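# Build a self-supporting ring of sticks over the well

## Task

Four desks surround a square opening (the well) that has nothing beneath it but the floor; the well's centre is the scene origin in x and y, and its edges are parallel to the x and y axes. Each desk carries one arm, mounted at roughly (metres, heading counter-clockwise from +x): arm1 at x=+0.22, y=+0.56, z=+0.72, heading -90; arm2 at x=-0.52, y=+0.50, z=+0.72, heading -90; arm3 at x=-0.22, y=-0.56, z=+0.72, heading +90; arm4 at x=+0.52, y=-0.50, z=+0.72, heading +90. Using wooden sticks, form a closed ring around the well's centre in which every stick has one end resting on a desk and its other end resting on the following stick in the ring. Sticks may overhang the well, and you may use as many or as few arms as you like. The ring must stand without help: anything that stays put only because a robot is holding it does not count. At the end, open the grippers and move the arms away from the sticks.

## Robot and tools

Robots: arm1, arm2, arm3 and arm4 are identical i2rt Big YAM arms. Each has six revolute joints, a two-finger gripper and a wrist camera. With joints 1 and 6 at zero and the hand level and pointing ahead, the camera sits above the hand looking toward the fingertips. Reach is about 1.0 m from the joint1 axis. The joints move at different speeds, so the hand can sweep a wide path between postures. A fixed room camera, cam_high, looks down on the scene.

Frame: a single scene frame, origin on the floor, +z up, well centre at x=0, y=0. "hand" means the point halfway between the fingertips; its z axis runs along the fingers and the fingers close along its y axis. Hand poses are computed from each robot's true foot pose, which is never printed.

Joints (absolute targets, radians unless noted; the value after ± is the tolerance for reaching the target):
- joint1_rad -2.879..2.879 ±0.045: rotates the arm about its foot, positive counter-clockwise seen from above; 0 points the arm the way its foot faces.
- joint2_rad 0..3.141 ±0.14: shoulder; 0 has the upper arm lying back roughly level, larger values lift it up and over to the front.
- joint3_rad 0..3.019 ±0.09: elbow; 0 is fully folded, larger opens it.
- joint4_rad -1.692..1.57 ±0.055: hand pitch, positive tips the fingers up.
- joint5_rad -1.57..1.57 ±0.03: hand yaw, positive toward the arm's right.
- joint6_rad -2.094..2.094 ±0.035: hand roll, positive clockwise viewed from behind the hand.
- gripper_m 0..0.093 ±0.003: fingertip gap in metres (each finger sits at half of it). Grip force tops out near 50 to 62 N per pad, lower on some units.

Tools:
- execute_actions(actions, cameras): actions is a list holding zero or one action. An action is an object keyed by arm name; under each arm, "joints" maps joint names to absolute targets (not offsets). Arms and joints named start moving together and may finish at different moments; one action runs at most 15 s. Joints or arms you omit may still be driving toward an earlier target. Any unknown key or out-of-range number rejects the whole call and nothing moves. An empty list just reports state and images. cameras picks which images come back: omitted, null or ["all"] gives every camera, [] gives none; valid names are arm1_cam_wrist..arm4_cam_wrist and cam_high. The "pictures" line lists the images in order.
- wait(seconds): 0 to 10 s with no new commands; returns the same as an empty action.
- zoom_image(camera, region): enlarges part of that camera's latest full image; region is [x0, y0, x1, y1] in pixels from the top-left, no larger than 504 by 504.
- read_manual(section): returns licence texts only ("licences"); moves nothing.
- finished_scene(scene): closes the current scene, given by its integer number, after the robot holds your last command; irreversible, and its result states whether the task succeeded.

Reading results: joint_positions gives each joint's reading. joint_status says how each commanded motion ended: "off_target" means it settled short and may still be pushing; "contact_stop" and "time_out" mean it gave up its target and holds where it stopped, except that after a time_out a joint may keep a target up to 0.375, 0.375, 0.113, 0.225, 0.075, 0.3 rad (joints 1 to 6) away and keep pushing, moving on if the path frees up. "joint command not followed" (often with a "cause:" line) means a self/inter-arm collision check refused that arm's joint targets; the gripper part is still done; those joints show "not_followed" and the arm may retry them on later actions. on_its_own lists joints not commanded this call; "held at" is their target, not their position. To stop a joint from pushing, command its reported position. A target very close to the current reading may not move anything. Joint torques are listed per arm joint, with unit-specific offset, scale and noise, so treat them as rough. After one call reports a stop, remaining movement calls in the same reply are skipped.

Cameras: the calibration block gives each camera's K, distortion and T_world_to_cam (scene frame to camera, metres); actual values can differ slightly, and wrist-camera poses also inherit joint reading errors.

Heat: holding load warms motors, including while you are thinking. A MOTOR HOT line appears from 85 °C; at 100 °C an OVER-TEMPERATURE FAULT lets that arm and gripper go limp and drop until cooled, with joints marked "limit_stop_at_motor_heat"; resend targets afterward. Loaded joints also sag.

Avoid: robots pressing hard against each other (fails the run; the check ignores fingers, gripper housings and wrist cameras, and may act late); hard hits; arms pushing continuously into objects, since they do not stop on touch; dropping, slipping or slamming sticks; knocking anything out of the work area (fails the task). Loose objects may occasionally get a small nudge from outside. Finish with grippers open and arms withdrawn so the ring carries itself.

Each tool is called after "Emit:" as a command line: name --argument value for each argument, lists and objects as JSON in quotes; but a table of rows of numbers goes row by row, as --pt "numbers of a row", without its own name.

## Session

Emit:
execute_actions --actions '[]' --cameras '["cam_high"]'

Scene clock: 0.00 s.
Joint torques (N m, as the arm reports them, + toward a larger angle): no reading
Motor temperatures (°C, as the motors report them): arm1=[26 23 26 23 25 24] | arm2=[25 27 28 25 23 26] | arm3=[25 25 24 26 24 22] | arm4=[23 24 25 25 23 24]
arm1.joint_positions: joint1_rad=+0.119 joint2_rad=+0.569 joint3_rad=+1.322 joint4_rad=-1.247 joint5_rad=-0.245 joint6_rad=+0.205 gripper_m=+0.095
arm1.joint_status: not commanded
arm1.hand: x=+0.2855 y=+0.3323 z=+1.3603 quat_wxyz=(-0.473, -0.586, -0.624, +0.209) (m; scene frame)
arm2.joint_positions: joint1_rad=-0.464 joint2_rad=+0.508 joint3_rad=+1.430 joint4_rad=-1.386 joint5_rad=+0.058 joint6_rad=+0.405 gripper_m=+0.094
arm2.joint_status: not commanded
arm2.hand: x=-0.6073 y=+0.3550 z=+1.3277 quat_wxyz=(-0.338, -0.805, -0.266, +0.408) (m; scene frame)
arm3.joint_positions: joint1_rad=+0.096 joint2_rad=+0.549 joint3_rad=+1.449 joint4_rad=-1.435 joint5_rad=-0.271 joint6_rad=-0.080 gripper_m=+0.095
arm3.joint_status: not commanded
arm3.hand: x=-0.2870 y=-0.3967 z=+1.3805 quat_wxyz=(-0.263, +0.708, -0.490, -0.436) (m; scene frame)
arm4.joint_positions: joint1_rad=-0.265 joint2_rad=+0.573 joint3_rad=+1.351 joint4_rad=-1.292 joint5_rad=+0.002 joint6_rad=+0.141 gripper_m=+0.094
arm4.joint_status: not commanded
arm4.hand: x=+0.5881 y=-0.2812 z=+1.2863 quat_wxyz=(-0.373, +0.472, -0.724, -0.336) (m; scene frame)
pictures: cam_high
Images, in order (width x height): cam_high 896x504.

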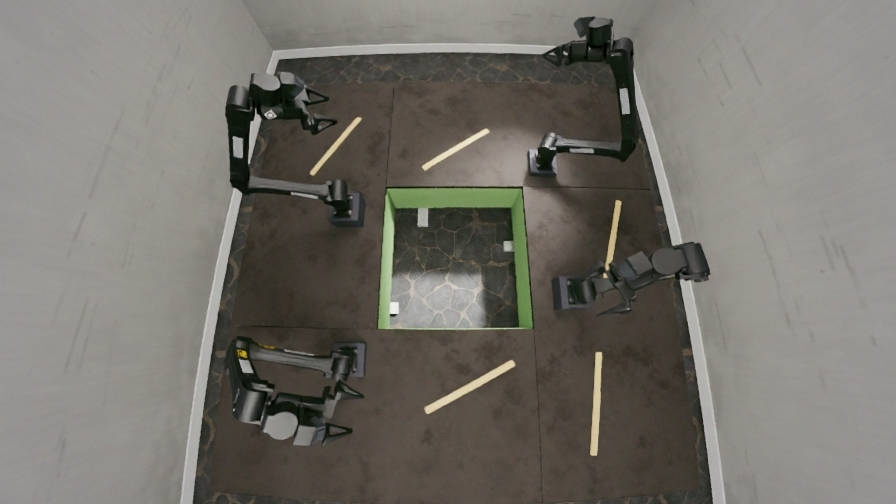

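Emit:
execute_actions --actions '[{"arm1":{"joints":{"joint1_rad":1.8,"joint2_rad":1.775,"joint3_rad":1.04,"joint4_rad":-0.83,"joint5_rad":0,"joint6_rad":0.39}},"arm3":{"joints":{"joint1_rad":1.98,"joint2_rad":1.686,"joint3_rad":0.94,"joint4_rad":-0.82,"joint5_rad":0,"joint6_rad":1.0}},"arm4":{"joints":{"joint1_rad":-0.322,"joint2_rad":1.76,"joint3_rad":1.3,"joint4_rad":-1.08,"joint5_rad":0,"joint6_rad":-0.8}},"arm2":{"joints":{"joint1_rad":-0.31,"joint2_rad":1.63,"joint3_rad":1.05,"joint4_rad":-0.96,"joint5_rad":0,"joint6_rad":-0.95}}}]' --cameras '[]'

Emit:
execute_actions --actions '[{"arm1":{"joints":{"joint2_rad":1.935,"joint3_rad":1.008,"joint4_rad":-0.635}},"arm3":{"joints":{"joint2_rad":1.846,"joint3_rad":0.91,"joint4_rad":-0.625}},"arm4":{"joints":{"joint2_rad":1.9,"joint3_rad":1.26,"joint4_rad":-0.9}},"arm2":{"joints":{"joint2_rad":1.774,"joint3_rad":1.0,"joint4_rad":-0.77}}}]'

Scene clock: 10.27 s.
Joint torques (N m, as the arm reports them, + toward a larger angle): arm1=[  0.31 -13.01   7.39   1.01  -0.01   0.21] | arm2=[ -0.68 -10.21   8.92   0.62  -0.07  -0.15] | arm3=[  0.77 -12.11   7.18   0.6    0.04   0.13] | arm4=[ -0.83 -16.96   7.23   0.6   -0.29  -0.09]
Motor temperatures (°C, as the motors report them): arm1=[26 23 28 23 25 24] | arm2=[25 27 30 26 23 26] | arm3=[25 25 26 26 24 22] | arm4=[23 24 28 25 23 24]
arm1.joint_positions: joint1_rad=+1.804 joint2_rad=+1.767 joint3_rad=+1.039 joint4_rad=-0.840 joint5_rad=-0.001 joint6_rad=+0.382 gripper_m=+0.095
arm1.joint_status: all done
arm1.hand: x=+0.6527 y=+0.6647 z=+0.8130 quat_wxyz=(-0.001, -0.073, -0.997, -0.005) (m; scene frame)
arm2.joint_positions: joint1_rad=-0.314 joint2_rad=+1.639 joint3_rad=+1.037 joint4_rad=-0.972 joint5_rad=+0.002 joint6_rad=-0.936 gripper_m=+0.094
arm2.joint_status: all done
arm2.hand: x=-0.6654 y=+0.0964 z=+0.8027 quat_wxyz=(+0.003, -0.470, -0.883, +0.003) (m; scene frame)
arm3.joint_positions: joint1_rad=+1.987 joint2_rad=+1.688 joint3_rad=+0.942 joint4_rad=-0.823 joint5_rad=+0.000 joint6_rad=+0.988 gripper_m=+0.095
arm3.joint_status: all done
arm3.hand: x=-0.5930 y=-0.7351 z=+0.8042 quat_wxyz=(-0.007, +0.962, -0.272, +0.000) (m; scene frame)
arm4.joint_positions: joint1_rad=-0.314 joint2_rad=+1.759 joint3_rad=+1.294 joint4_rad=-1.088 joint5_rad=+0.002 joint6_rad=-0.789 gripper_m=+0.094
arm4.joint_status: all done
arm4.hand: x=+0.6775 y=-0.0195 z=+0.8177 quat_wxyz=(-0.005, +0.854, -0.521, -0.008) (m; scene frame)
pictures: none
No camera images: the call's "cameras" was empty. Leave "cameras" out to get every camera's image.

Scene clock: 11.30 s.
Joint torques (N m, as the arm reports them, + toward a larger angle): arm1=[  0.19 -14.44   5.99   1.18  -0.03   0.21] | arm2=[ -0.72 -10.13   6.76   0.78  -0.04  -0.14] | arm3=[  0.8  -13.62   5.99   0.84   0.04   0.13] | arm4=[ -0.74 -18.25   6.06   0.79  -0.31  -0.06]
Motor temperatures (°C, as the motors report them): arm1=[26 24 28 23 25 24] | arm2=[25 27 30 26 23 26] | arm3=[25 25 26 26 24 22] | arm4=[23 24 28 25 23 24]
arm1.joint_positions: joint1_rad=+1.805 joint2_rad=+1.933 joint3_rad=+1.006 joint4_rad=-0.651 joint5_rad=+0.001 joint6_rad=+0.382 gripper_m=+0.095
arm1.joint_status: all done
arm1.hand: x=+0.6518 y=+0.6650 z=+0.7335 quat_wxyz=(+0.003, -0.073, -0.997, -0.003) (m; scene frame)
arm2.joint_positions: joint1_rad=-0.313 joint2_rad=+1.771 joint3_rad=+1.000 joint4_rad=-0.786 joint5_rad=+0.001 joint6_rad=-0.938 gripper_m=+0.094
arm2.joint_status: all done
arm2.hand: x=-0.6692 y=+0.0844 z=+0.7376 quat_wxyz=(+0.002, -0.469, -0.883, +0.012) (m; scene frame)
arm3.joint_positions: joint1_rad=+1.987 joint2_rad=+1.855 joint3_rad=+0.908 joint4_rad=-0.634 joint5_rad=+0.000 joint6_rad=+0.988 gripper_m=+0.095
arm3.joint_status: all done
arm3.hand: x=-0.5915 y=-0.7336 z=+0.7294 quat_wxyz=(-0.011, +0.962, -0.272, +0.005) (m; scene frame)
arm4.joint_positions: joint1_rad=-0.315 joint2_rad=+1.905 joint3_rad=+1.260 joint4_rad=-0.912 joint5_rad=+0.002 joint6_rad=-0.791 gripper_m=+0.094
arm4.joint_status: all done
arm4.hand: x=+0.6809 y=-0.0067 z=+0.7352 quat_wxyz=(-0.003, +0.854, -0.520, -0.007) (m; scene frame)
pictures: arm1_cam_wrist, arm2_cam_wrist, arm3_cam_wrist, arm4_cam_wrist, cam_high
camera_calibration (this result's frames):
arm1_cam_wrist: T_world_to_cam=[[-0.151943, -0.988051, -0.0258513, 0.778202], [-0.801179, 0.107804, 0.588634, 0.0249887], [-0.578814, 0.11015, -0.807986, 1.01939], [0, 0, 0, 1]] pos_world=[0.728301, 0.653923, 0.829064]
arm2_cam_wrist: T_world_to_cam=[[-0.829982, -0.557091, 0.0279317, -0.532381], [-0.440303, 0.685083, 0.58034, -0.777657], [-0.342438, 0.469373, -0.813895, 0.456588], [0, 0, 0, 1]] pos_world=[-0.627918, 0.0218649, 0.837791]
arm3_cam_wrist: T_world_to_cam=[[0.525595, 0.850281, 0.0278022, 0.913307], [0.681376, -0.440305, 0.584686, -0.337177], [0.509389, -0.288364, -0.810783, 0.803868], [0, 0, 0, 1]] pos_world=[-0.659767, -0.693221, 0.823513]
arm4_cam_wrist: T_world_to_cam=[[0.887465, 0.460765, -0.0101145, -0.589175], [0.383273, -0.725667, 0.57141, -0.686514], [0.255946, -0.510983, -0.820602, 0.549315], [0, 0, 0, 1]] pos_world=[0.645399, 0.0539807, 0.837091]
Images, in order (width x height): arm1_cam_wrist 616x616, arm2_cam_wrist 616x616, arm3_cam_wrist 616x616, arm4_cam_wrist 616x616, cam_high 896x504.

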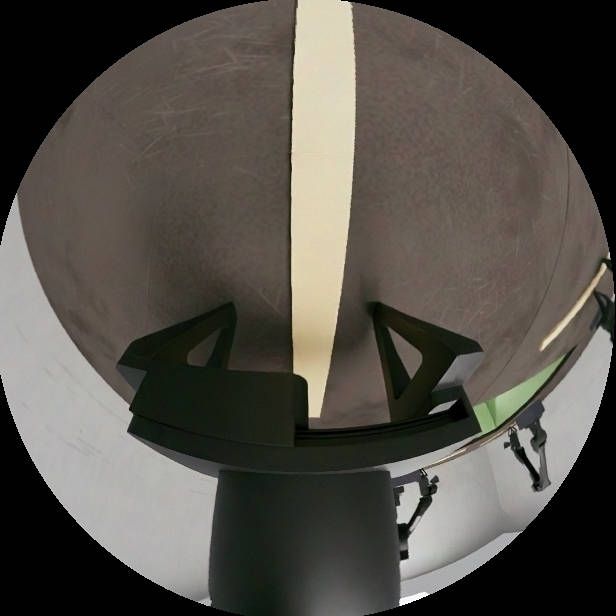

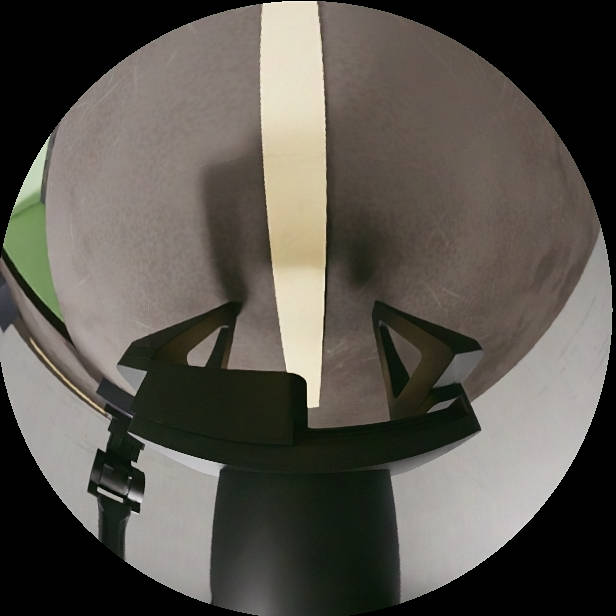

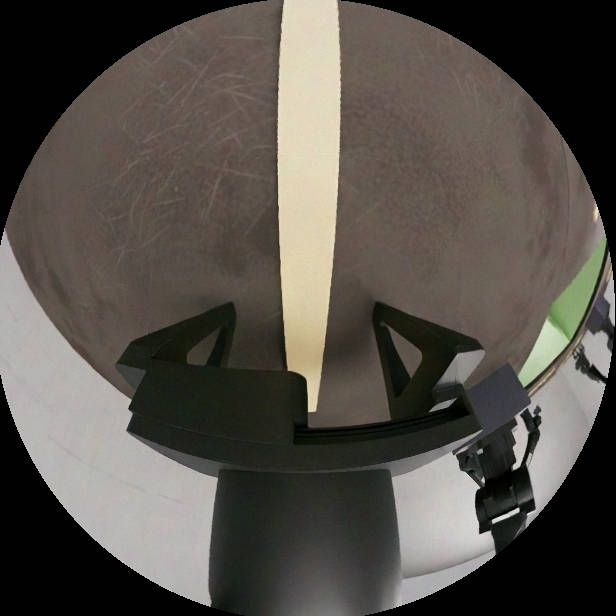

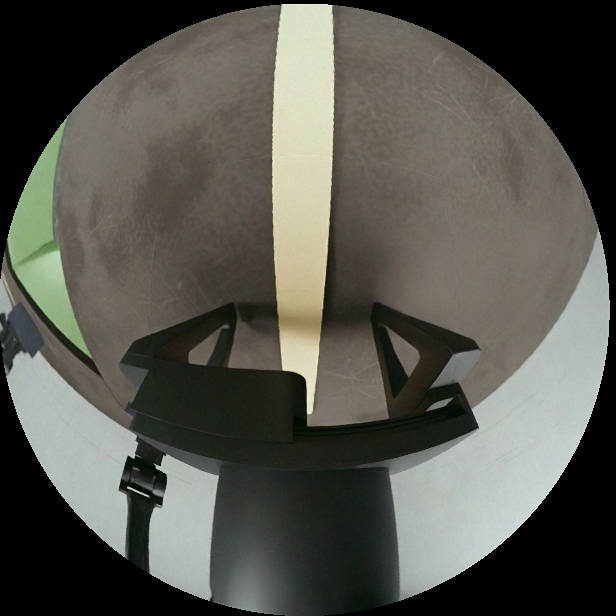

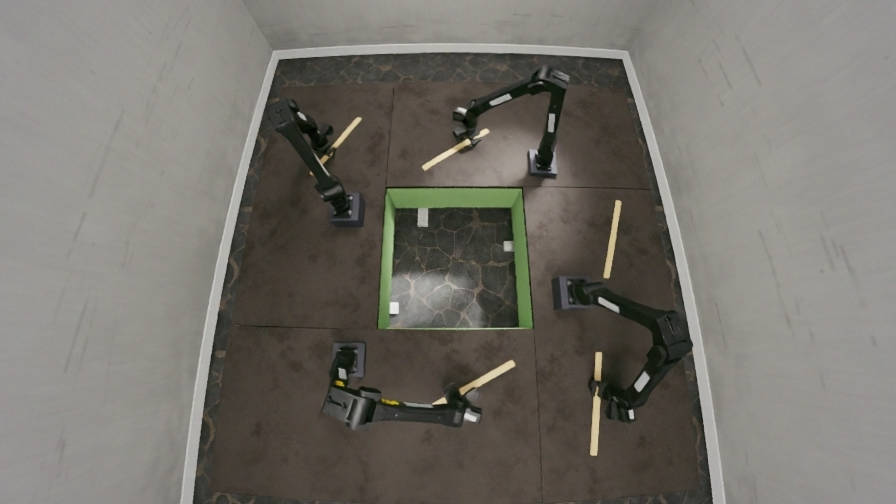

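Emit:
execute_actions --actions '[{"arm1":{"joints":{"gripper_m":0}},"arm3":{"joints":{"gripper_m":0}},"arm4":{"joints":{"gripper_m":0}},"arm2":{"joints":{"gripper_m":0}}}]' --cameras '[]'

Emit:
execute_actions --actions '[{"arm1":{"joints":{"joint2_rad":1.53,"joint3_rad":0.85,"joint4_rad":-0.64}},"arm3":{"joints":{"joint2_rad":1.4,"joint3_rad":0.8,"joint4_rad":-0.7}}}]' --cameras '[]'

Emit:
execute_actions --actions '[{"arm1":{"joints":{"joint2_rad":1.3,"joint3_rad":0.6,"joint4_rad":-0.62,"joint6_rad":-0.57,"joint5_rad":-0.19}},"arm3":{"joints":{"joint2_rad":1.3,"joint3_rad":0.6,"joint4_rad":-0.62,"joint6_rad":-0.58,"joint5_rad":-0.172}}}]' --cameras '[]'

Emit:
execute_actions --actions '[{"arm1":{"joints":{"joint1_rad":-0.617}},"arm3":{"joints":{"joint1_rad":-0.617}}}]' --cameras '[]'

Emit:
execute_actions --actions '[{"arm1":{"joints":{"joint2_rad":1.52,"joint3_rad":0.566,"joint4_rad":-0.33}},"arm3":{"joints":{"joint2_rad":1.5,"joint3_rad":0.572,"joint4_rad":-0.385}},"arm4":{"joints":{"joint2_rad":1.681,"joint3_rad":1.42,"joint4_rad":-1.154}},"arm2":{"joints":{"joint2_rad":1.681,"joint3_rad":1.42,"joint4_rad":-1.154}}}]' --cameras '[]'

Emit:
execute_actions --actions '[{"arm4":{"joints":{"joint1_rad":0.25,"joint5_rad":-0.27,"joint6_rad":-1.5}},"arm2":{"joints":{"joint1_rad":0.28,"joint5_rad":-0.3,"joint6_rad":-1.5}}}]' --cameras '[]'

Emit:
execute_actions --actions '[{"arm4":{"joints":{"joint1_rad":0.43,"joint6_rad":-1.42,"joint2_rad":1.745,"joint3_rad":1.335,"joint4_rad":-0.95}},"arm2":{"joints":{"joint1_rad":0.465,"joint6_rad":-1.42,"joint2_rad":1.755,"joint3_rad":1.33,"joint4_rad":-0.93}}}]' --cameras '[]'

Emit:
execute_actions --actions '[{"arm4":{"joints":{"joint2_rad":1.809,"joint3_rad":1.25,"joint4_rad":-0.855}},"arm2":{"joints":{"joint2_rad":1.825,"joint3_rad":1.235,"joint4_rad":-0.82}}}]' --cameras '[]'

Emit:
execute_actions --actions '[{"arm4":{"joints":{"joint6_rad":-1.13}},"arm2":{"joints":{"joint6_rad":-1.1}}}]'

Emit:
zoom_image --camera "cam_high" --region '[360,170,560,350]'

Scene clock: 23.47 s.
Joint torques (N m, as the arm reports them, + toward a larger angle): arm1=[  0.41 -14.68   6.14   1.27  -0.07   0.21] | arm2=[ -0.8  -10.06   6.82   0.66   0.    -0.13] | arm3=[  0.79 -13.7    6.     0.83   0.05   0.12] | arm4=[ -0.7  -18.71   6.12   0.79  -0.31  -0.06]
Motor temperatures (°C, as the motors report them): arm1=[26 25 28 23 25 24] | arm2=[25 28 31 26 23 26] | arm3=[25 26 27 26 24 22] | arm4=[23 27 29 25 23 24]
arm1.joint_positions: joint1_rad=+1.805 joint2_rad=+1.933 joint3_rad=+1.006 joint4_rad=-0.651 joint5_rad=+0.000 joint6_rad=+0.383 gripper_m=+0.027
arm1.joint_status: gripper_m off_target (ended at +0.027, target +0.000)
arm1.hand: x=+0.6518 y=+0.6651 z=+0.7335 quat_wxyz=(+0.003, -0.073, -0.997, -0.003) (m; scene frame)
arm2.joint_positions: joint1_rad=-0.313 joint2_rad=+1.771 joint3_rad=+1.000 joint4_rad=-0.782 joint5_rad=+0.001 joint6_rad=-0.939 gripper_m=+0.027
arm2.joint_status: gripper_m off_target (ended at +0.027, target +0.000)
arm2.hand: x=-0.6693 y=+0.0837 z=+0.7376 quat_wxyz=(+0.001, -0.468, -0.883, +0.014) (m; scene frame)
arm3.joint_positions: joint1_rad=+1.987 joint2_rad=+1.855 joint3_rad=+0.908 joint4_rad=-0.634 joint5_rad=+0.000 joint6_rad=+0.989 gripper_m=+0.027
arm3.joint_status: gripper_m off_target (ended at +0.027, target +0.000)
arm3.hand: x=-0.5916 y=-0.7336 z=+0.7294 quat_wxyz=(-0.011, +0.962, -0.272, +0.005) (m; scene frame)
arm4.joint_positions: joint1_rad=-0.315 joint2_rad=+1.905 joint3_rad=+1.260 joint4_rad=-0.911 joint5_rad=+0.002 joint6_rad=-0.791 gripper_m=+0.027
arm4.joint_status: gripper_m off_target (ended at +0.027, target +0.000)
arm4.hand: x=+0.6809 y=-0.0066 z=+0.7352 quat_wxyz=(-0.003, +0.854, -0.520, -0.007) (m; scene frame)
pictures: none
No camera images: the call's "cameras" was empty. Leave "cameras" out to get every camera's image.

Scene clock: 24.77 s.
Joint torques (N m, as the arm reports them, + toward a larger angle): arm1=[ 0.57 -9.82  9.27  1.18 -0.01  0.17] | arm2=[ -0.74 -10.12   6.82   0.65   0.    -0.13] | arm3=[ 0.81 -8.31  9.77  0.96  0.05  0.09] | arm4=[ -0.64 -18.68   6.07   0.76  -0.3   -0.06]
Motor temperatures (°C, as the motors report them): arm1=[26 25 28 23 25 24] | arm2=[25 28 31 26 23 26] | arm3=[25 26 27 26 24 22] | arm4=[23 27 29 25 23 24]
arm1.joint_positions: joint1_rad=+1.805 joint2_rad=+1.519 joint3_rad=+0.837 joint4_rad=-0.648 joint5_rad=+0.000 joint6_rad=+0.383 gripper_m=+0.027
arm1.joint_status: all done
arm1.hand: x=+0.6304 y=+0.6589 z=+0.8570 quat_wxyz=(-0.114, -0.073, -0.990, -0.041) (m; scene frame)
arm2.joint_positions: joint1_rad=-0.313 joint2_rad=+1.771 joint3_rad=+1.000 joint4_rad=-0.782 joint5_rad=+0.001 joint6_rad=-0.939 gripper_m=+0.027
arm2.joint_status: not commanded
arm2.hand: x=-0.6693 y=+0.0837 z=+0.7376 quat_wxyz=(+0.001, -0.468, -0.883, +0.014) (m; scene frame)
arm3.joint_positions: joint1_rad=+1.987 joint2_rad=+1.393 joint3_rad=+0.786 joint4_rad=-0.700 joint5_rad=+0.000 joint6_rad=+0.989 gripper_m=+0.027
arm3.joint_status: all done
arm3.hand: x=-0.5797 y=-0.7296 z=+0.8708 quat_wxyz=(+0.079, +0.955, -0.270, -0.098) (m; scene frame)
arm4.joint_positions: joint1_rad=-0.315 joint2_rad=+1.905 joint3_rad=+1.260 joint4_rad=-0.911 joint5_rad=+0.002 joint6_rad=-0.791 gripper_m=+0.027
arm4.joint_status: not commanded
arm4.hand: x=+0.6809 y=-0.0066 z=+0.7352 quat_wxyz=(-0.003, +0.854, -0.520, -0.007) (m; scene frame)
pictures: none
No camera images: the call's "cameras" was empty. Leave "cameras" out to get every camera's image.

Scene clock: 26.93 s.
Joint torques (N m, as the arm reports them, + toward a larger angle): arm1=[ 0.47 -7.86  8.15  1.6  -0.39  0.03] | arm2=[ -0.84 -10.17   6.81   0.66  -0.01  -0.13] | arm3=[ 0.84 -6.55  8.65  1.44 -0.31 -0.17] | arm4=[ -0.67 -18.8    6.13   0.78  -0.28  -0.06]
Motor temperatures (°C, as the motors report them): arm1=[26 25 28 23 25 24] | arm2=[25 28 31 26 23 26] | arm3=[25 26 27 26 24 22] | arm4=[23 27 29 25 23 24]
arm1.joint_positions: joint1_rad=+1.805 joint2_rad=+1.306 joint3_rad=+0.598 joint4_rad=-0.634 joint5_rad=-0.187 joint6_rad=-0.562 gripper_m=+0.027
arm1.joint_status: all done
arm1.hand: x=+0.5338 y=+0.6687 z=+0.8533 quat_wxyz=(-0.129, +0.394, -0.907, -0.077) (m; scene frame)
arm2.joint_positions: joint1_rad=-0.313 joint2_rad=+1.771 joint3_rad=+1.000 joint4_rad=-0.782 joint5_rad=+0.001 joint6_rad=-0.939 gripper_m=+0.027
arm2.joint_status: not commanded
arm2.hand: x=-0.6693 y=+0.0837 z=+0.7376 quat_wxyz=(+0.001, -0.468, -0.883, +0.014) (m; scene frame)
arm3.joint_positions: joint1_rad=+1.987 joint2_rad=+1.298 joint3_rad=+0.593 joint4_rad=-0.631 joint5_rad=-0.168 joint6_rad=-0.567 gripper_m=+0.027
arm3.joint_status: all done
arm3.hand: x=-0.5066 y=-0.7267 z=+0.8402 quat_wxyz=(+0.071, +0.864, +0.485, -0.115) (m; scene frame)
arm4.joint_positions: joint1_rad=-0.315 joint2_rad=+1.905 joint3_rad=+1.260 joint4_rad=-0.911 joint5_rad=+0.002 joint6_rad=-0.791 gripper_m=+0.027
arm4.joint_status: not commanded
arm4.hand: x=+0.6809 y=-0.0066 z=+0.7352 quat_wxyz=(-0.003, +0.854, -0.520, -0.007) (m; scene frame)
pictures: none
No camera images: the call's "cameras" was empty. Leave "cameras" out to get every camera's image.

Scene clock: 29.23 s.
Joint torques (N m, as the arm reports them, + toward a larger angle): arm1=[-0.05 -7.97  7.72  1.58 -0.36  0.09] | arm2=[ -0.73 -10.14   6.8    0.66   0.    -0.14] | arm3=[ 1.43 -6.36  8.88  1.28 -0.24 -0.14] | arm4=[ -0.63 -18.75   6.12   0.78  -0.29  -0.06]
Motor temperatures (°C, as the motors report them): arm1=[26 25 29 23 25 24] | arm2=[25 28 31 26 23 26] | arm3=[25 26 28 26 24 22] | arm4=[23 28 29 25 23 24]
arm1.joint_positions: joint1_rad=-0.614 joint2_rad=+1.306 joint3_rad=+0.598 joint4_rad=-0.634 joint5_rad=-0.188 joint6_rad=-0.565 gripper_m=+0.027
arm1.joint_status: all done
arm1.hand: x=+0.0514 y=+0.2685 z=+0.8497 quat_wxyz=(-0.111, -0.709, -0.691, +0.090) (m; scene frame)
arm2.joint_positions: joint1_rad=-0.313 joint2_rad=+1.771 joint3_rad=+1.000 joint4_rad=-0.782 joint5_rad=+0.001 joint6_rad=-0.939 gripper_m=+0.027
arm2.joint_status: not commanded
arm2.hand: x=-0.6693 y=+0.0837 z=+0.7376 quat_wxyz=(+0.001, -0.468, -0.883, +0.014) (m; scene frame)
arm3.joint_positions: joint1_rad=-0.618 joint2_rad=+1.298 joint3_rad=+0.593 joint4_rad=-0.626 joint5_rad=-0.170 joint6_rad=-0.570 gripper_m=+0.027
arm3.joint_status: all done
arm3.hand: x=-0.0531 y=-0.2685 z=+0.8503 quat_wxyz=(-0.107, +0.697, -0.701, -0.109) (m; scene frame)
arm4.joint_positions: joint1_rad=-0.315 joint2_rad=+1.905 joint3_rad=+1.260 joint4_rad=-0.911 joint5_rad=+0.002 joint6_rad=-0.791 gripper_m=+0.027
arm4.joint_status: not commanded
arm4.hand: x=+0.6809 y=-0.0066 z=+0.7352 quat_wxyz=(-0.003, +0.854, -0.520, -0.007) (m; scene frame)
pictures: none
No camera images: the call's "cameras" was empty. Leave "cameras" out to get every camera's image.

Scene clock: 30.47 s.
Joint torques (N m, as the arm reports them, + toward a larger angle): arm1=[ 0.35 -9.11  6.38  1.99 -0.39  0.06] | arm2=[ -0.85 -12.36  12.6    0.13  -0.01  -0.12] | arm3=[ 1.45 -8.8   6.63  1.57 -0.24 -0.14] | arm4=[ -0.62 -16.06   9.41   0.15  -0.3   -0.06]
Motor temperatures (°C, as the motors report them): arm1=[26 25 28 23 25 24] | arm2=[25 28 31 26 23 26] | arm3=[25 26 28 26 24 22] | arm4=[23 28 29 25 23 24]
arm1.joint_positions: joint1_rad=-0.614 joint2_rad=+1.519 joint3_rad=+0.564 joint4_rad=-0.352 joint5_rad=-0.188 joint6_rad=-0.565 gripper_m=+0.027
arm1.joint_status: all done
arm1.hand: x=+0.0397 y=+0.2522 z=+0.7866 quat_wxyz=(-0.114, -0.706, -0.691, +0.107) (m; scene frame)
arm2.joint_positions: joint1_rad=-0.313 joint2_rad=+1.685 joint3_rad=+1.381 joint4_rad=-1.145 joint5_rad=+0.001 joint6_rad=-0.939 gripper_m=+0.027
arm2.joint_status: all done
arm2.hand: x=-0.6965 y=+0.0050 z=+0.9029 quat_wxyz=(-0.006, -0.467, -0.882, +0.065) (m; scene frame)
arm3.joint_positions: joint1_rad=-0.618 joint2_rad=+1.509 joint3_rad=+0.572 joint4_rad=-0.398 joint5_rad=-0.170 joint6_rad=-0.570 gripper_m=+0.027
arm3.joint_status: all done
arm3.hand: x=-0.0437 y=-0.2545 z=+0.7897 quat_wxyz=(-0.106, +0.697, -0.701, -0.109) (m; scene frame)
arm4.joint_positions: joint1_rad=-0.315 joint2_rad=+1.671 joint3_rad=+1.391 joint4_rad=-1.145 joint5_rad=+0.002 joint6_rad=-0.791 gripper_m=+0.027
arm4.joint_status: all done
arm4.hand: x=+0.6868 y=+0.0042 z=+0.8966 quat_wxyz=(-0.067, +0.852, -0.519, -0.022) (m; scene frame)
pictures: none
No camera images: the call's "cameras" was empty. Leave "cameras" out to get every camera's image.

Scene clock: 32.13 s.
Joint torques (N m, as the arm reports them, + toward a larger angle): arm1=[ 0.58 -9.13  6.16  2.1  -0.4   0.08] | arm2=[ -1.31 -11.86  12.64   0.05  -0.21  -0.14] | arm3=[ 1.49 -8.77  6.65  1.57 -0.25 -0.14] | arm4=[ -0.88 -15.54   9.47   0.09  -0.45  -0.05]
Motor temperatures (°C, as the motors report them): arm1=[26 25 28 23 25 24] | arm2=[25 28 32 26 23 26] | arm3=[25 26 28 26 24 22] | arm4=[23 28 30 25 23 24]
arm1.joint_positions: joint1_rad=-0.614 joint2_rad=+1.519 joint3_rad=+0.564 joint4_rad=-0.352 joint5_rad=-0.188 joint6_rad=-0.565 gripper_m=+0.027
arm1.joint_status: not commanded
arm1.hand: x=+0.0397 y=+0.2522 z=+0.7866 quat_wxyz=(-0.114, -0.706, -0.691, +0.107) (m; scene frame)
arm2.joint_positions: joint1_rad=+0.283 joint2_rad=+1.685 joint3_rad=+1.381 joint4_rad=-1.145 joint5_rad=-0.300 joint6_rad=-1.487 gripper_m=+0.027
arm2.joint_status: all done
arm2.hand: x=-0.3387 y=+0.0045 z=+0.9078 quat_wxyz=(-0.153, +0.093, -0.983, +0.037) (m; scene frame)
arm3.joint_positions: joint1_rad=-0.618 joint2_rad=+1.509 joint3_rad=+0.572 joint4_rad=-0.398 joint5_rad=-0.170 joint6_rad=-0.570 gripper_m=+0.027
arm3.joint_status: not commanded
arm3.hand: x=-0.0437 y=-0.2545 z=+0.7897 quat_wxyz=(-0.106, +0.697, -0.701, -0.109) (m; scene frame)
arm4.joint_positions: joint1_rad=+0.257 joint2_rad=+1.671 joint3_rad=+1.391 joint4_rad=-1.145 joint5_rad=-0.269 joint6_rad=-1.489 gripper_m=+0.027
arm4.joint_status: all done
arm4.hand: x=+0.3439 y=+0.0006 z=+0.9076 quat_wxyz=(-0.049, +0.983, +0.096, -0.151) (m; scene frame)
pictures: none
No camera images: the call's "cameras" was empty. Leave "cameras" out to get every camera's image.

Scene clock: 33.33 s.
Joint torques (N m, as the arm reports them, + toward a larger angle): arm1=[ 0.1  -9.08  6.4   1.98 -0.4   0.06] | arm2=[ -0.13 -14.34  10.05   0.95  -0.24   0.15] | arm3=[ 1.44 -8.81  6.65  1.57 -0.25 -0.14] | arm4=[ -0.78 -18.57   7.51   1.23  -0.51   0.15]
Motor temperatures (°C, as the motors report them): arm1=[26 25 28 23 25 24] | arm2=[25 28 32 26 23 26] | arm3=[25 26 28 26 24 22] | arm4=[23 28 30 25 23 24]
arm1.joint_positions: joint1_rad=-0.614 joint2_rad=+1.519 joint3_rad=+0.564 joint4_rad=-0.352 joint5_rad=-0.188 joint6_rad=-0.565 gripper_m=+0.027
arm1.joint_status: not commanded
arm1.hand: x=+0.0397 y=+0.2522 z=+0.7866 quat_wxyz=(-0.114, -0.706, -0.691, +0.107) (m; scene frame)
arm2.joint_positions: joint1_rad=+0.466 joint2_rad=+1.778 joint3_rad=+1.316 joint4_rad=-0.945 joint5_rad=-0.299 joint6_rad=-1.434 gripper_m=+0.027
arm2.joint_status: all done
arm2.hand: x=-0.2425 y=+0.0259 z=+0.8405 quat_wxyz=(-0.161, +0.160, -0.973, +0.038) (m; scene frame)
arm3.joint_positions: joint1_rad=-0.618 joint2_rad=+1.509 joint3_rad=+0.572 joint4_rad=-0.398 joint5_rad=-0.170 joint6_rad=-0.570 gripper_m=+0.027
arm3.joint_status: not commanded
arm3.hand: x=-0.0437 y=-0.2545 z=+0.7897 quat_wxyz=(-0.106, +0.697, -0.701, -0.109) (m; scene frame)
arm4.joint_positions: joint1_rad=+0.436 joint2_rad=+1.753 joint3_rad=+1.332 joint4_rad=-0.965 joint5_rad=-0.269 joint6_rad=-1.432 gripper_m=+0.027
arm4.joint_status: all done
arm4.hand: x=+0.2480 y=-0.0207 z=+0.8499 quat_wxyz=(-0.051, +0.973, +0.158, -0.161) (m; scene frame)
pictures: none
No camera images: the call's "cameras" was empty. Leave "cameras" out to get every camera's image.

Scene clock: 34.33 s.
Joint torques (N m, as the arm reports them, + toward a larger angle): arm1=[ 0.35 -9.38  6.37  1.95 -0.37  0.05] | arm2=[ -1.08 -13.86   9.03   0.83  -0.31   0.1 ] | arm3=[ 1.45 -8.82  6.66  1.56 -0.24 -0.14] | arm4=[ -0.77 -18.04   6.83   1.08  -0.5    0.12]
Motor temperatures (°C, as the motors report them): arm1=[26 25 28 23 25 24] | arm2=[25 28 32 26 23 26] | arm3=[25 26 28 26 24 22] | arm4=[23 28 30 25 23 24]
arm1.joint_positions: joint1_rad=-0.614 joint2_rad=+1.519 joint3_rad=+0.564 joint4_rad=-0.352 joint5_rad=-0.188 joint6_rad=-0.565 gripper_m=+0.027
arm1.joint_status: not commanded
arm1.hand: x=+0.0397 y=+0.2522 z=+0.7866 quat_wxyz=(-0.114, -0.706, -0.691, +0.107) (m; scene frame)
arm2.joint_positions: joint1_rad=+0.466 joint2_rad=+1.843 joint3_rad=+1.221 joint4_rad=-0.834 joint5_rad=-0.298 joint6_rad=-1.433 gripper_m=+0.027
arm2.joint_status: all done
arm2.hand: x=-0.2518 y=+0.0439 z=+0.7761 quat_wxyz=(-0.154, +0.156, -0.976, +0.015) (m; scene frame)
arm3.joint_positions: joint1_rad=-0.618 joint2_rad=+1.509 joint3_rad=+0.572 joint4_rad=-0.398 joint5_rad=-0.170 joint6_rad=-0.570 gripper_m=+0.027
arm3.joint_status: not commanded
arm3.hand: x=-0.0437 y=-0.2545 z=+0.7897 quat_wxyz=(-0.106, +0.697, -0.701, -0.109) (m; scene frame)
arm4.joint_positions: joint1_rad=+0.436 joint2_rad=+1.813 joint3_rad=+1.245 joint4_rad=-0.869 joint5_rad=-0.269 joint6_rad=-1.432 gripper_m=+0.027
arm4.joint_status: all done
arm4.hand: x=+0.2544 y=-0.0364 z=+0.7900 quat_wxyz=(-0.027, +0.975, +0.155, -0.154) (m; scene frame)
pictures: none
No camera images: the call's "cameras" was empty. Leave "cameras" out to get every camera's image.

Scene clock: 35.70 s.
Joint torques (N m, as the arm reports them, + toward a larger angle): arm1=[ 0.14 -9.36  6.37  2.08 -0.38  0.12] | arm2=[ -1.02 -13.46   9.05   0.78  -0.3    0.33] | arm3=[ 1.45 -8.78  6.65  1.56 -0.24 -0.14] | arm4=[ -0.72 -17.96   6.98   1.06  -0.5    0.16]
Motor temperatures (°C, as the motors report them): arm1=[26 25 28 23 25 24] | arm2=[25 28 32 26 23 26] | arm3=[25 26 28 26 24 22] | arm4=[23 28 30 25 23 24]
arm1.joint_positions: joint1_rad=-0.614 joint2_rad=+1.519 joint3_rad=+0.564 joint4_rad=-0.352 joint5_rad=-0.188 joint6_rad=-0.566 gripper_m=+0.027
arm1.joint_status: not commanded
arm1.hand: x=+0.0397 y=+0.2522 z=+0.7866 quat_wxyz=(-0.114, -0.705, -0.691, +0.107) (m; scene frame)
arm2.joint_positions: joint1_rad=+0.466 joint2_rad=+1.839 joint3_rad=+1.221 joint4_rad=-0.832 joint5_rad=-0.298 joint6_rad=-1.133 gripper_m=+0.027
arm2.joint_status: all done
arm2.hand: x=-0.2514 y=+0.0432 z=+0.7779 quat_wxyz=(-0.156, +0.009, -0.988, -0.006) (m; scene frame)
arm3.joint_positions: joint1_rad=-0.618 joint2_rad=+1.509 joint3_rad=+0.572 joint4_rad=-0.398 joint5_rad=-0.170 joint6_rad=-0.570 gripper_m=+0.027
arm3.joint_status: not commanded
arm3.hand: x=-0.0437 y=-0.2545 z=+0.7897 quat_wxyz=(-0.106, +0.697, -0.701, -0.109) (m; scene frame)
arm4.joint_positions: joint1_rad=+0.436 joint2_rad=+1.813 joint3_rad=+1.245 joint4_rad=-0.869 joint5_rad=-0.269 joint6_rad=-1.141 gripper_m=+0.027
arm4.joint_status: all done
arm4.hand: x=+0.2544 y=-0.0364 z=+0.7900 quat_wxyz=(-0.004, +0.988, +0.012, -0.157) (m; scene frame)
pictures: arm1_cam_wrist, arm2_cam_wrist, arm3_cam_wrist, arm4_cam_wrist, cam_high
camera_calibration (this result's frames):
arm1_cam_wrist: T_world_to_cam=[[-0.999233, 0.0181465, -0.0346879, 0.0654599], [0.00678878, 0.952974, 0.302976, -0.472636], [0.0385546, 0.302509, -0.952367, 0.794029], [0, 0, 0, 1]] pos_world=[0.0380048, 0.209021, 0.901675]
arm2_cam_wrist: T_world_to_cam=[[0.0140635, -0.99989, -0.00472098, 0.046919], [-0.950575, -0.0148342, 0.310141, -0.476697], [-0.310177, 0.000125988, -0.950679, 0.78654], [0, 0, 0, 1]] pos_world=[-0.209829, 0.0397433, 0.895812]
arm3_cam_wrist: T_world_to_cam=[[0.999955, -0.00917666, -0.0025004, 0.0423079], [-0.00794525, -0.95045, 0.310776, -0.478339], [-0.00522839, -0.310742, -0.95048, 0.793935], [0, 0, 0, 1]] pos_world=[-0.0419555, -0.20754, 0.903381]
arm4_cam_wrist: T_world_to_cam=[[-0.0276049, 0.999609, 0.00441182, 0.0445309], [0.952362, 0.0249586, 0.303947, -0.482027], [0.303718, 0.0125921, -0.952679, 0.799463], [0, 0, 0, 1]] pos_world=[0.217481, -0.0425497, 0.907946]
Images, in order (width x height): arm1_cam_wrist 616x616, arm2_cam_wrist 616x616, arm3_cam_wrist 616x616, arm4_cam_wrist 616x616, cam_high 896x504.

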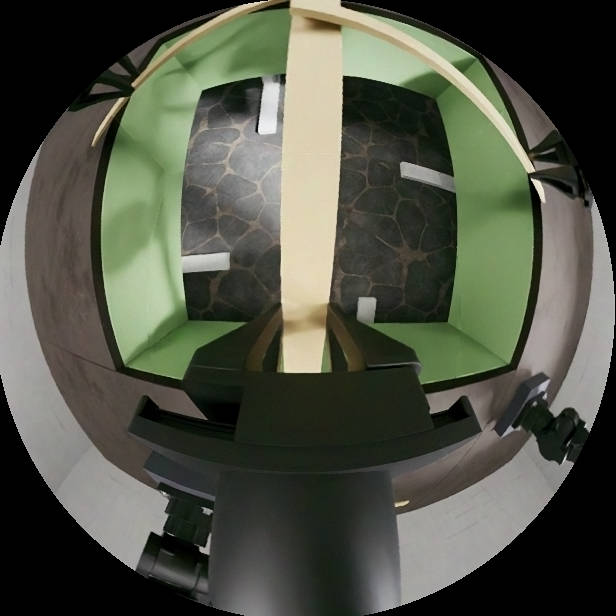

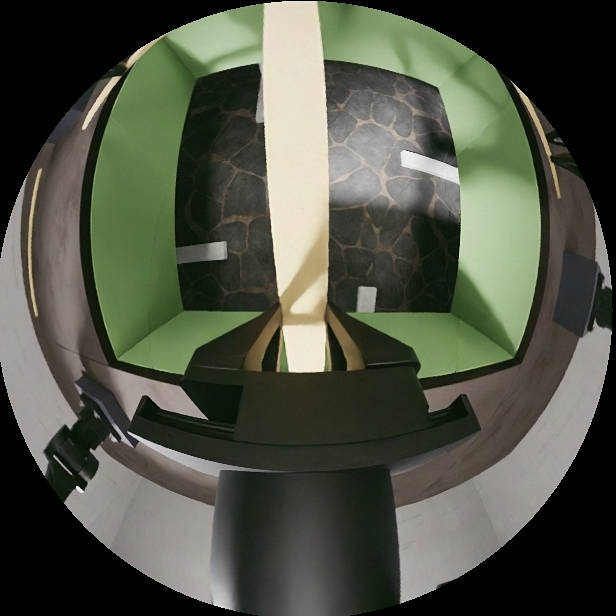

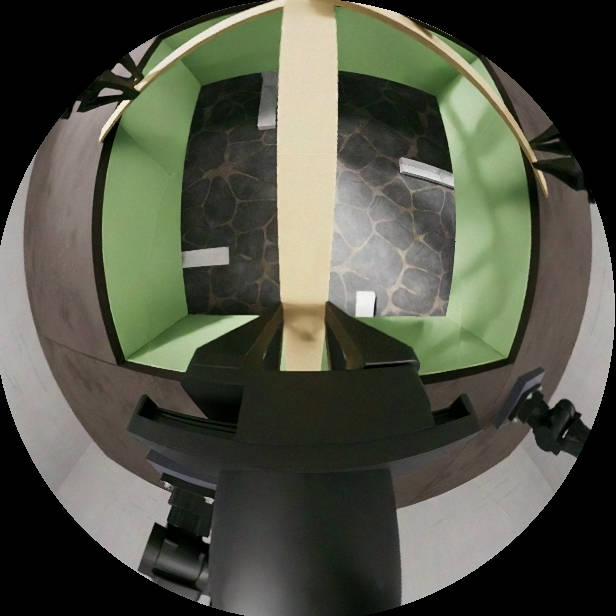

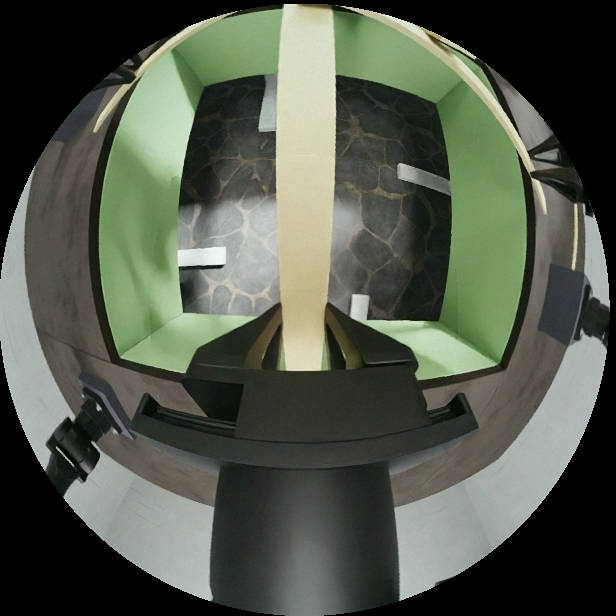

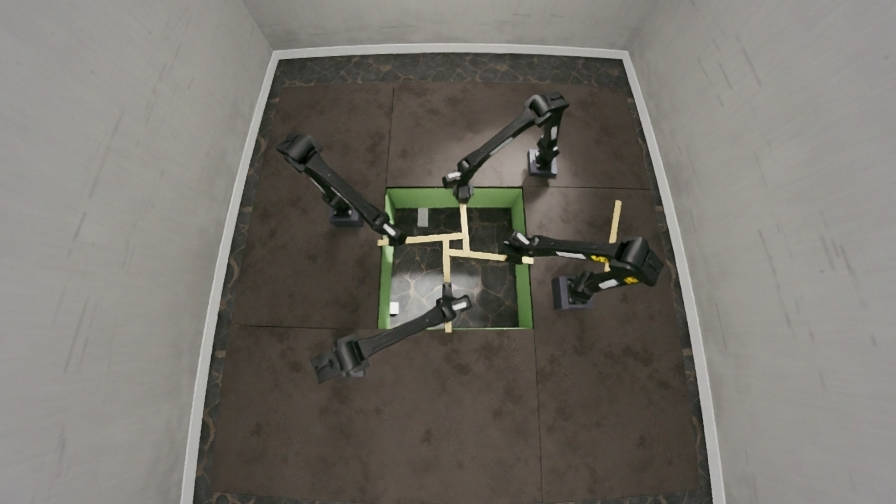

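Region (360, 170, 560, 350) of cam_high's 896x504 image, scaled by 2.520, with more detail than that image has; it fills the top 454 rows of this view, and the rest is white.

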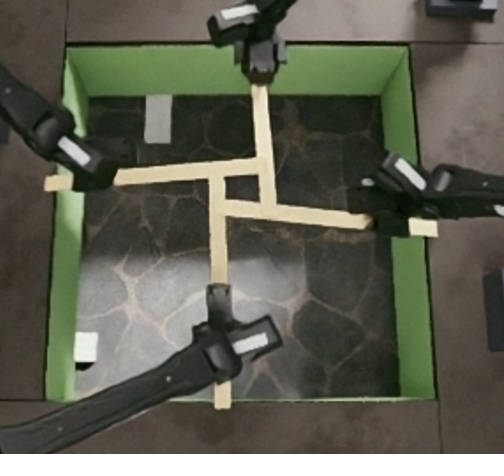

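Rotate arm2, arm4, arm3 further in.

Emit:
execute_actions --actions '[{"arm4":{"joints":{"joint6_rad":-1.1,"joint1_rad":0.41}},"arm2":{"joints":{"joint6_rad":-1.03}},"arm3":{"joints":{"joint6_rad":-0.5}}}]'

Emit:
zoom_image --camera "cam_high" --region '[360,170,560,350]'

Scene clock: 39.50 s.
Joint torques (N m, as the arm reports them, + toward a larger angle): arm1=[ 0.4  -8.99  6.33  1.92 -0.41  0.12] | arm2=[ -1.11 -13.22   9.13   0.77  -0.29   0.37] | arm3=[ 1.49 -8.79  6.65  1.58 -0.24  0.16] | arm4=[ -0.81 -17.78   6.98   1.13  -0.49   0.17]
Motor temperatures (°C, as the motors report them): arm1=[26 25 28 23 25 24] | arm2=[25 29 32 26 23 26] | arm3=[25 26 28 26 24 22] | arm4=[23 28 30 25 23 24]
arm1.joint_positions: joint1_rad=-0.614 joint2_rad=+1.519 joint3_rad=+0.564 joint4_rad=-0.352 joint5_rad=-0.188 joint6_rad=-0.569 gripper_m=+0.027
arm1.joint_status: not commanded
arm1.hand: x=+0.0397 y=+0.2522 z=+0.7866 quat_wxyz=(-0.114, -0.705, -0.692, +0.107) (m; scene frame)
arm2.joint_positions: joint1_rad=+0.466 joint2_rad=+1.836 joint3_rad=+1.221 joint4_rad=-0.832 joint5_rad=-0.298 joint6_rad=-1.067 gripper_m=+0.027
arm2.joint_status: joint6_rad time_out (moved +0.065 of +0.103)
arm2.on_its_own: joint6_rad reads -1.067 and still pushes toward -1.030 since a time_out
arm2.hand: x=-0.2513 y=+0.0429 z=+0.7794 quat_wxyz=(-0.156, -0.023, -0.987, -0.010) (m; scene frame)
arm3.joint_positions: joint1_rad=-0.618 joint2_rad=+1.509 joint3_rad=+0.572 joint4_rad=-0.398 joint5_rad=-0.170 joint6_rad=-0.514 gripper_m=+0.027
arm3.joint_status: all done
arm3.hand: x=-0.0437 y=-0.2545 z=+0.7897 quat_wxyz=(-0.103, +0.677, -0.720, -0.112) (m; scene frame)
arm4.joint_positions: joint1_rad=+0.418 joint2_rad=+1.813 joint3_rad=+1.245 joint4_rad=-0.869 joint5_rad=-0.269 joint6_rad=-1.116 gripper_m=+0.027
arm4.joint_status: all done
arm4.hand: x=+0.2627 y=-0.0317 z=+0.7898 quat_wxyz=(-0.003, +0.988, -0.009, -0.157) (m; scene frame)
pictures: arm1_cam_wrist, arm2_cam_wrist, arm3_cam_wrist, arm4_cam_wrist, cam_high
camera_calibration (this result's frames):
arm1_cam_wrist: T_world_to_cam=[[-0.999295, 0.0159711, -0.0339805, 0.0654545], [0.00492913, 0.952991, 0.302958, -0.472552], [0.0372217, 0.302577, -0.952398, 0.79409], [0, 0, 0, 1]] pos_world=[0.0381802, 0.20902, 0.901677]
arm2_cam_wrist: T_world_to_cam=[[-0.0482944, -0.998587, -0.0221637, 0.0445005], [-0.949957, 0.0390636, 0.309927, -0.479022], [-0.308624, 0.0360224, -0.950502, 0.78677], [0, 0, 0, 1]] pos_world=[-0.210085, 0.0348087, 0.897275]
arm3_cam_wrist: T_world_to_cam=[[0.997875, -0.0622631, -0.0191933, 0.0418909], [-0.0532091, -0.948774, 0.311442, -0.480416], [-0.0376014, -0.309759, -0.950071, 0.792448], [0, 0, 0, 1]] pos_world=[-0.0375672, -0.207731, 0.903308]
arm4_cam_wrist: T_world_to_cam=[[0.0138984, 0.999897, -0.00352249, 0.0354372], [0.952673, -0.0121719, 0.303753, -0.491166], [0.303679, -0.00757747, -0.952744, 0.796168], [0, 0, 0, 1]] pos_world=[0.225648, -0.0353791, 0.907863]
Images, in order (width x height): arm1_cam_wrist 616x616, arm2_cam_wrist 616x616, arm3_cam_wrist 616x616, arm4_cam_wrist 616x616, cam_high 896x504.

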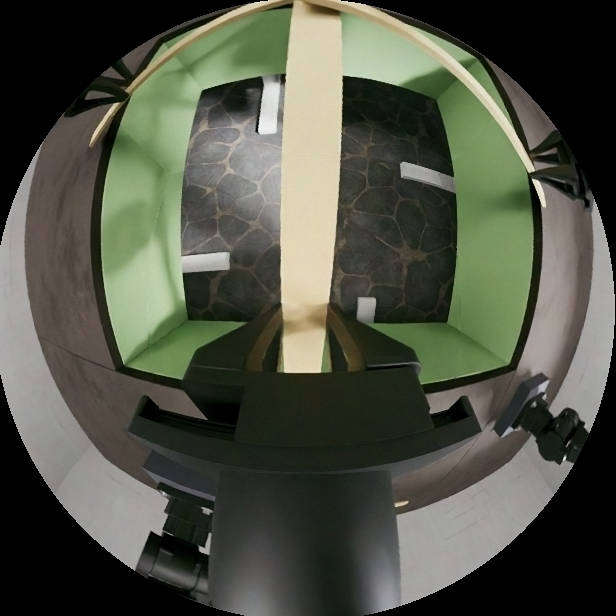

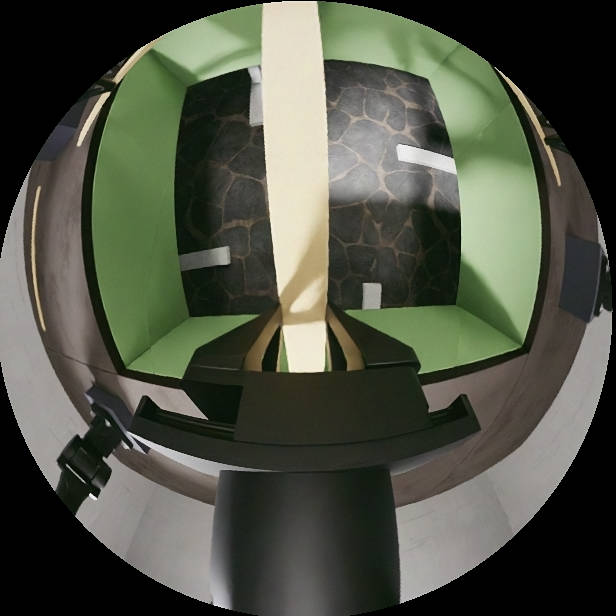

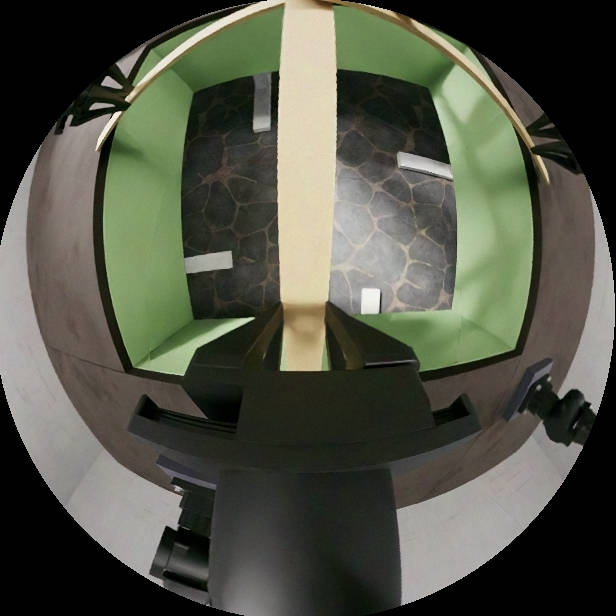

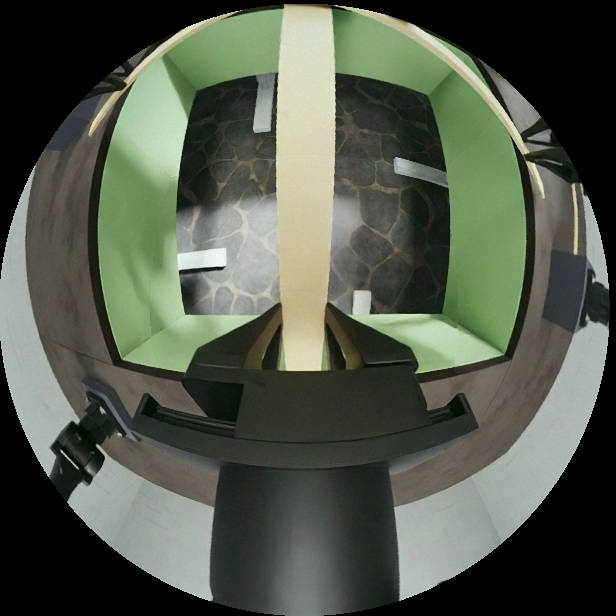

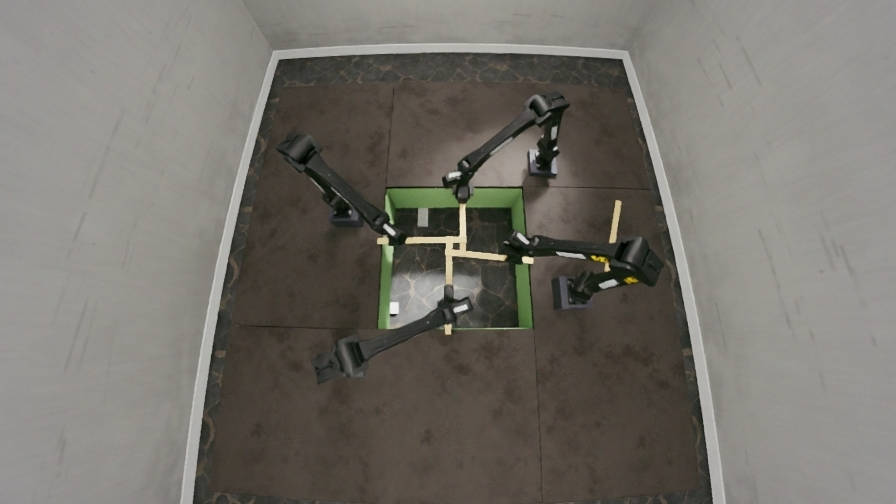

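Region (360, 170, 560, 350) of cam_high's 896x504 image, scaled by 2.520, with more detail than that image has; it fills the top 454 rows of this view, and the rest is white.

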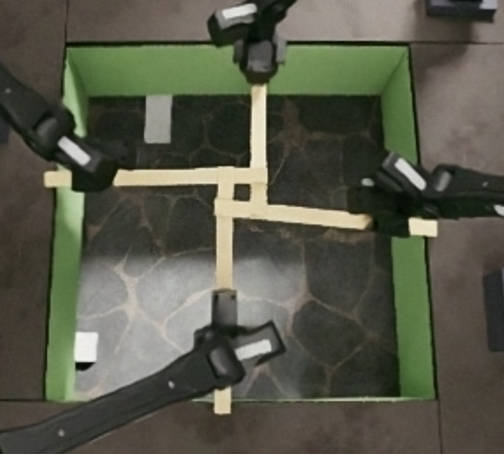

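Emit:
execute_actions --actions '[{"arm1":{"joints":{"gripper_m":0.04}},"arm3":{"joints":{"gripper_m":0.04}},"arm4":{"joints":{"gripper_m":0.04}},"arm2":{"joints":{"gripper_m":0.04,"joint6_rad":-1.067}}}]' --cameras '[]'

Emit:
execute_actions --actions '[{"arm1":{"joints":{"joint2_rad":1.1}},"arm3":{"joints":{"joint2_rad":1.1}},"arm4":{"joints":{"joint2_rad":1.3}},"arm2":{"joints":{"joint2_rad":1.3}}}]' --cameras '[]'

Emit:
finished_scene --scene 2

Scene clock: 42.57 s.
Joint torques (N m, as the arm reports them, + toward a larger angle): arm1=[ 0.31 -9.48  6.34  1.9  -0.34  0.1 ] | arm2=[ -1.16 -13.73   9.22   1.06  -0.29  -0.01] | arm3=[ 1.47 -8.8   6.65  1.48 -0.24  0.13] | arm4=[ -0.6  -17.85   7.04   1.07  -0.48   0.12]
Motor temperatures (°C, as the motors report them): arm1=[26 25 28 24 25 24] | arm2=[25 29 32 26 23 26] | arm3=[25 26 28 26 24 22] | arm4=[23 28 30 25 23 24]
arm1.joint_positions: joint1_rad=-0.614 joint2_rad=+1.519 joint3_rad=+0.564 joint4_rad=-0.350 joint5_rad=-0.188 joint6_rad=-0.569 gripper_m=+0.040
arm1.joint_status: all done
arm1.hand: x=+0.0394 y=+0.2518 z=+0.7867 quat_wxyz=(-0.114, -0.704, -0.692, +0.108) (m; scene frame)
arm2.joint_positions: joint1_rad=+0.466 joint2_rad=+1.836 joint3_rad=+1.221 joint4_rad=-0.831 joint5_rad=-0.298 joint6_rad=-1.068 gripper_m=+0.040
arm2.joint_status: all done
arm2.hand: x=-0.2512 y=+0.0428 z=+0.7794 quat_wxyz=(-0.156, -0.023, -0.987, -0.009) (m; scene frame)
arm3.joint_positions: joint1_rad=-0.618 joint2_rad=+1.508 joint3_rad=+0.572 joint4_rad=-0.396 joint5_rad=-0.170 joint6_rad=-0.512 gripper_m=+0.040
arm3.joint_status: all done
arm3.hand: x=-0.0435 y=-0.2541 z=+0.7899 quat_wxyz=(-0.104, +0.676, -0.721, -0.112) (m; scene frame)
arm4.joint_positions: joint1_rad=+0.418 joint2_rad=+1.813 joint3_rad=+1.245 joint4_rad=-0.869 joint5_rad=-0.269 joint6_rad=-1.111 gripper_m=+0.040
arm4.joint_status: all done
arm4.hand: x=+0.2627 y=-0.0317 z=+0.7898 quat_wxyz=(-0.003, +0.988, -0.011, -0.157) (m; scene frame)
pictures: none
No camera images: the call's "cameras" was empty. Leave "cameras" out to get every camera's image.

Scene clock: 44.00 s.
Joint torques (N m, as the arm reports them, + toward a larger angle): arm1=[ 0.76 -6.38  9.52  2.43 -0.32  0.13] | arm2=[-1.08 -8.1  11.84  1.55 -0.2   0.03] | arm3=[ 1.46 -4.36  9.89  2.08 -0.21  0.15] | arm4=[ -0.91 -10.4    8.78   1.95  -0.43   0.16]
Motor temperatures (°C, as the motors report them): arm1=[26 25 28 24 25 24] | arm2=[25 29 33 26 23 26] | arm3=[25 26 28 26 24 22] | arm4=[23 28 31 25 23 24]
arm1.joint_positions: joint1_rad=-0.614 joint2_rad=+1.098 joint3_rad=+0.564 joint4_rad=-0.348 joint5_rad=-0.188 joint6_rad=-0.569 gripper_m=+0.040
arm1.joint_status: all done
arm1.hand: x=+0.0173 y=+0.2190 z=+0.9370 quat_wxyz=(-0.150, -0.655, -0.672, +0.310) (m; scene frame)
arm2.joint_positions: joint1_rad=+0.466 joint2_rad=+1.302 joint3_rad=+1.221 joint4_rad=-0.831 joint5_rad=-0.299 joint6_rad=-1.068 gripper_m=+0.040
arm2.joint_status: all done
arm2.hand: x=-0.2553 y=+0.0580 z=+1.0527 quat_wxyz=(-0.267, +0.019, -0.937, +0.224) (m; scene frame)
arm3.joint_positions: joint1_rad=-0.618 joint2_rad=+1.091 joint3_rad=+0.572 joint4_rad=-0.394 joint5_rad=-0.170 joint6_rad=-0.512 gripper_m=+0.040
arm3.joint_status: all done
arm3.hand: x=-0.0232 y=-0.2250 z=+0.9375 quat_wxyz=(-0.302, +0.656, -0.674, -0.154) (m; scene frame)
arm4.joint_positions: joint1_rad=+0.418 joint2_rad=+1.290 joint3_rad=+1.245 joint4_rad=-0.867 joint5_rad=-0.269 joint6_rad=-1.111 gripper_m=+0.040
arm4.joint_status: all done
arm4.hand: x=+0.2757 y=-0.0518 z=+1.0575 quat_wxyz=(-0.236, +0.936, +0.022, -0.258) (m; scene frame)
pictures: none
No camera images: the call's "cameras" was empty. Leave "cameras" out to get every camera's image.

The scene is finished: the task was done.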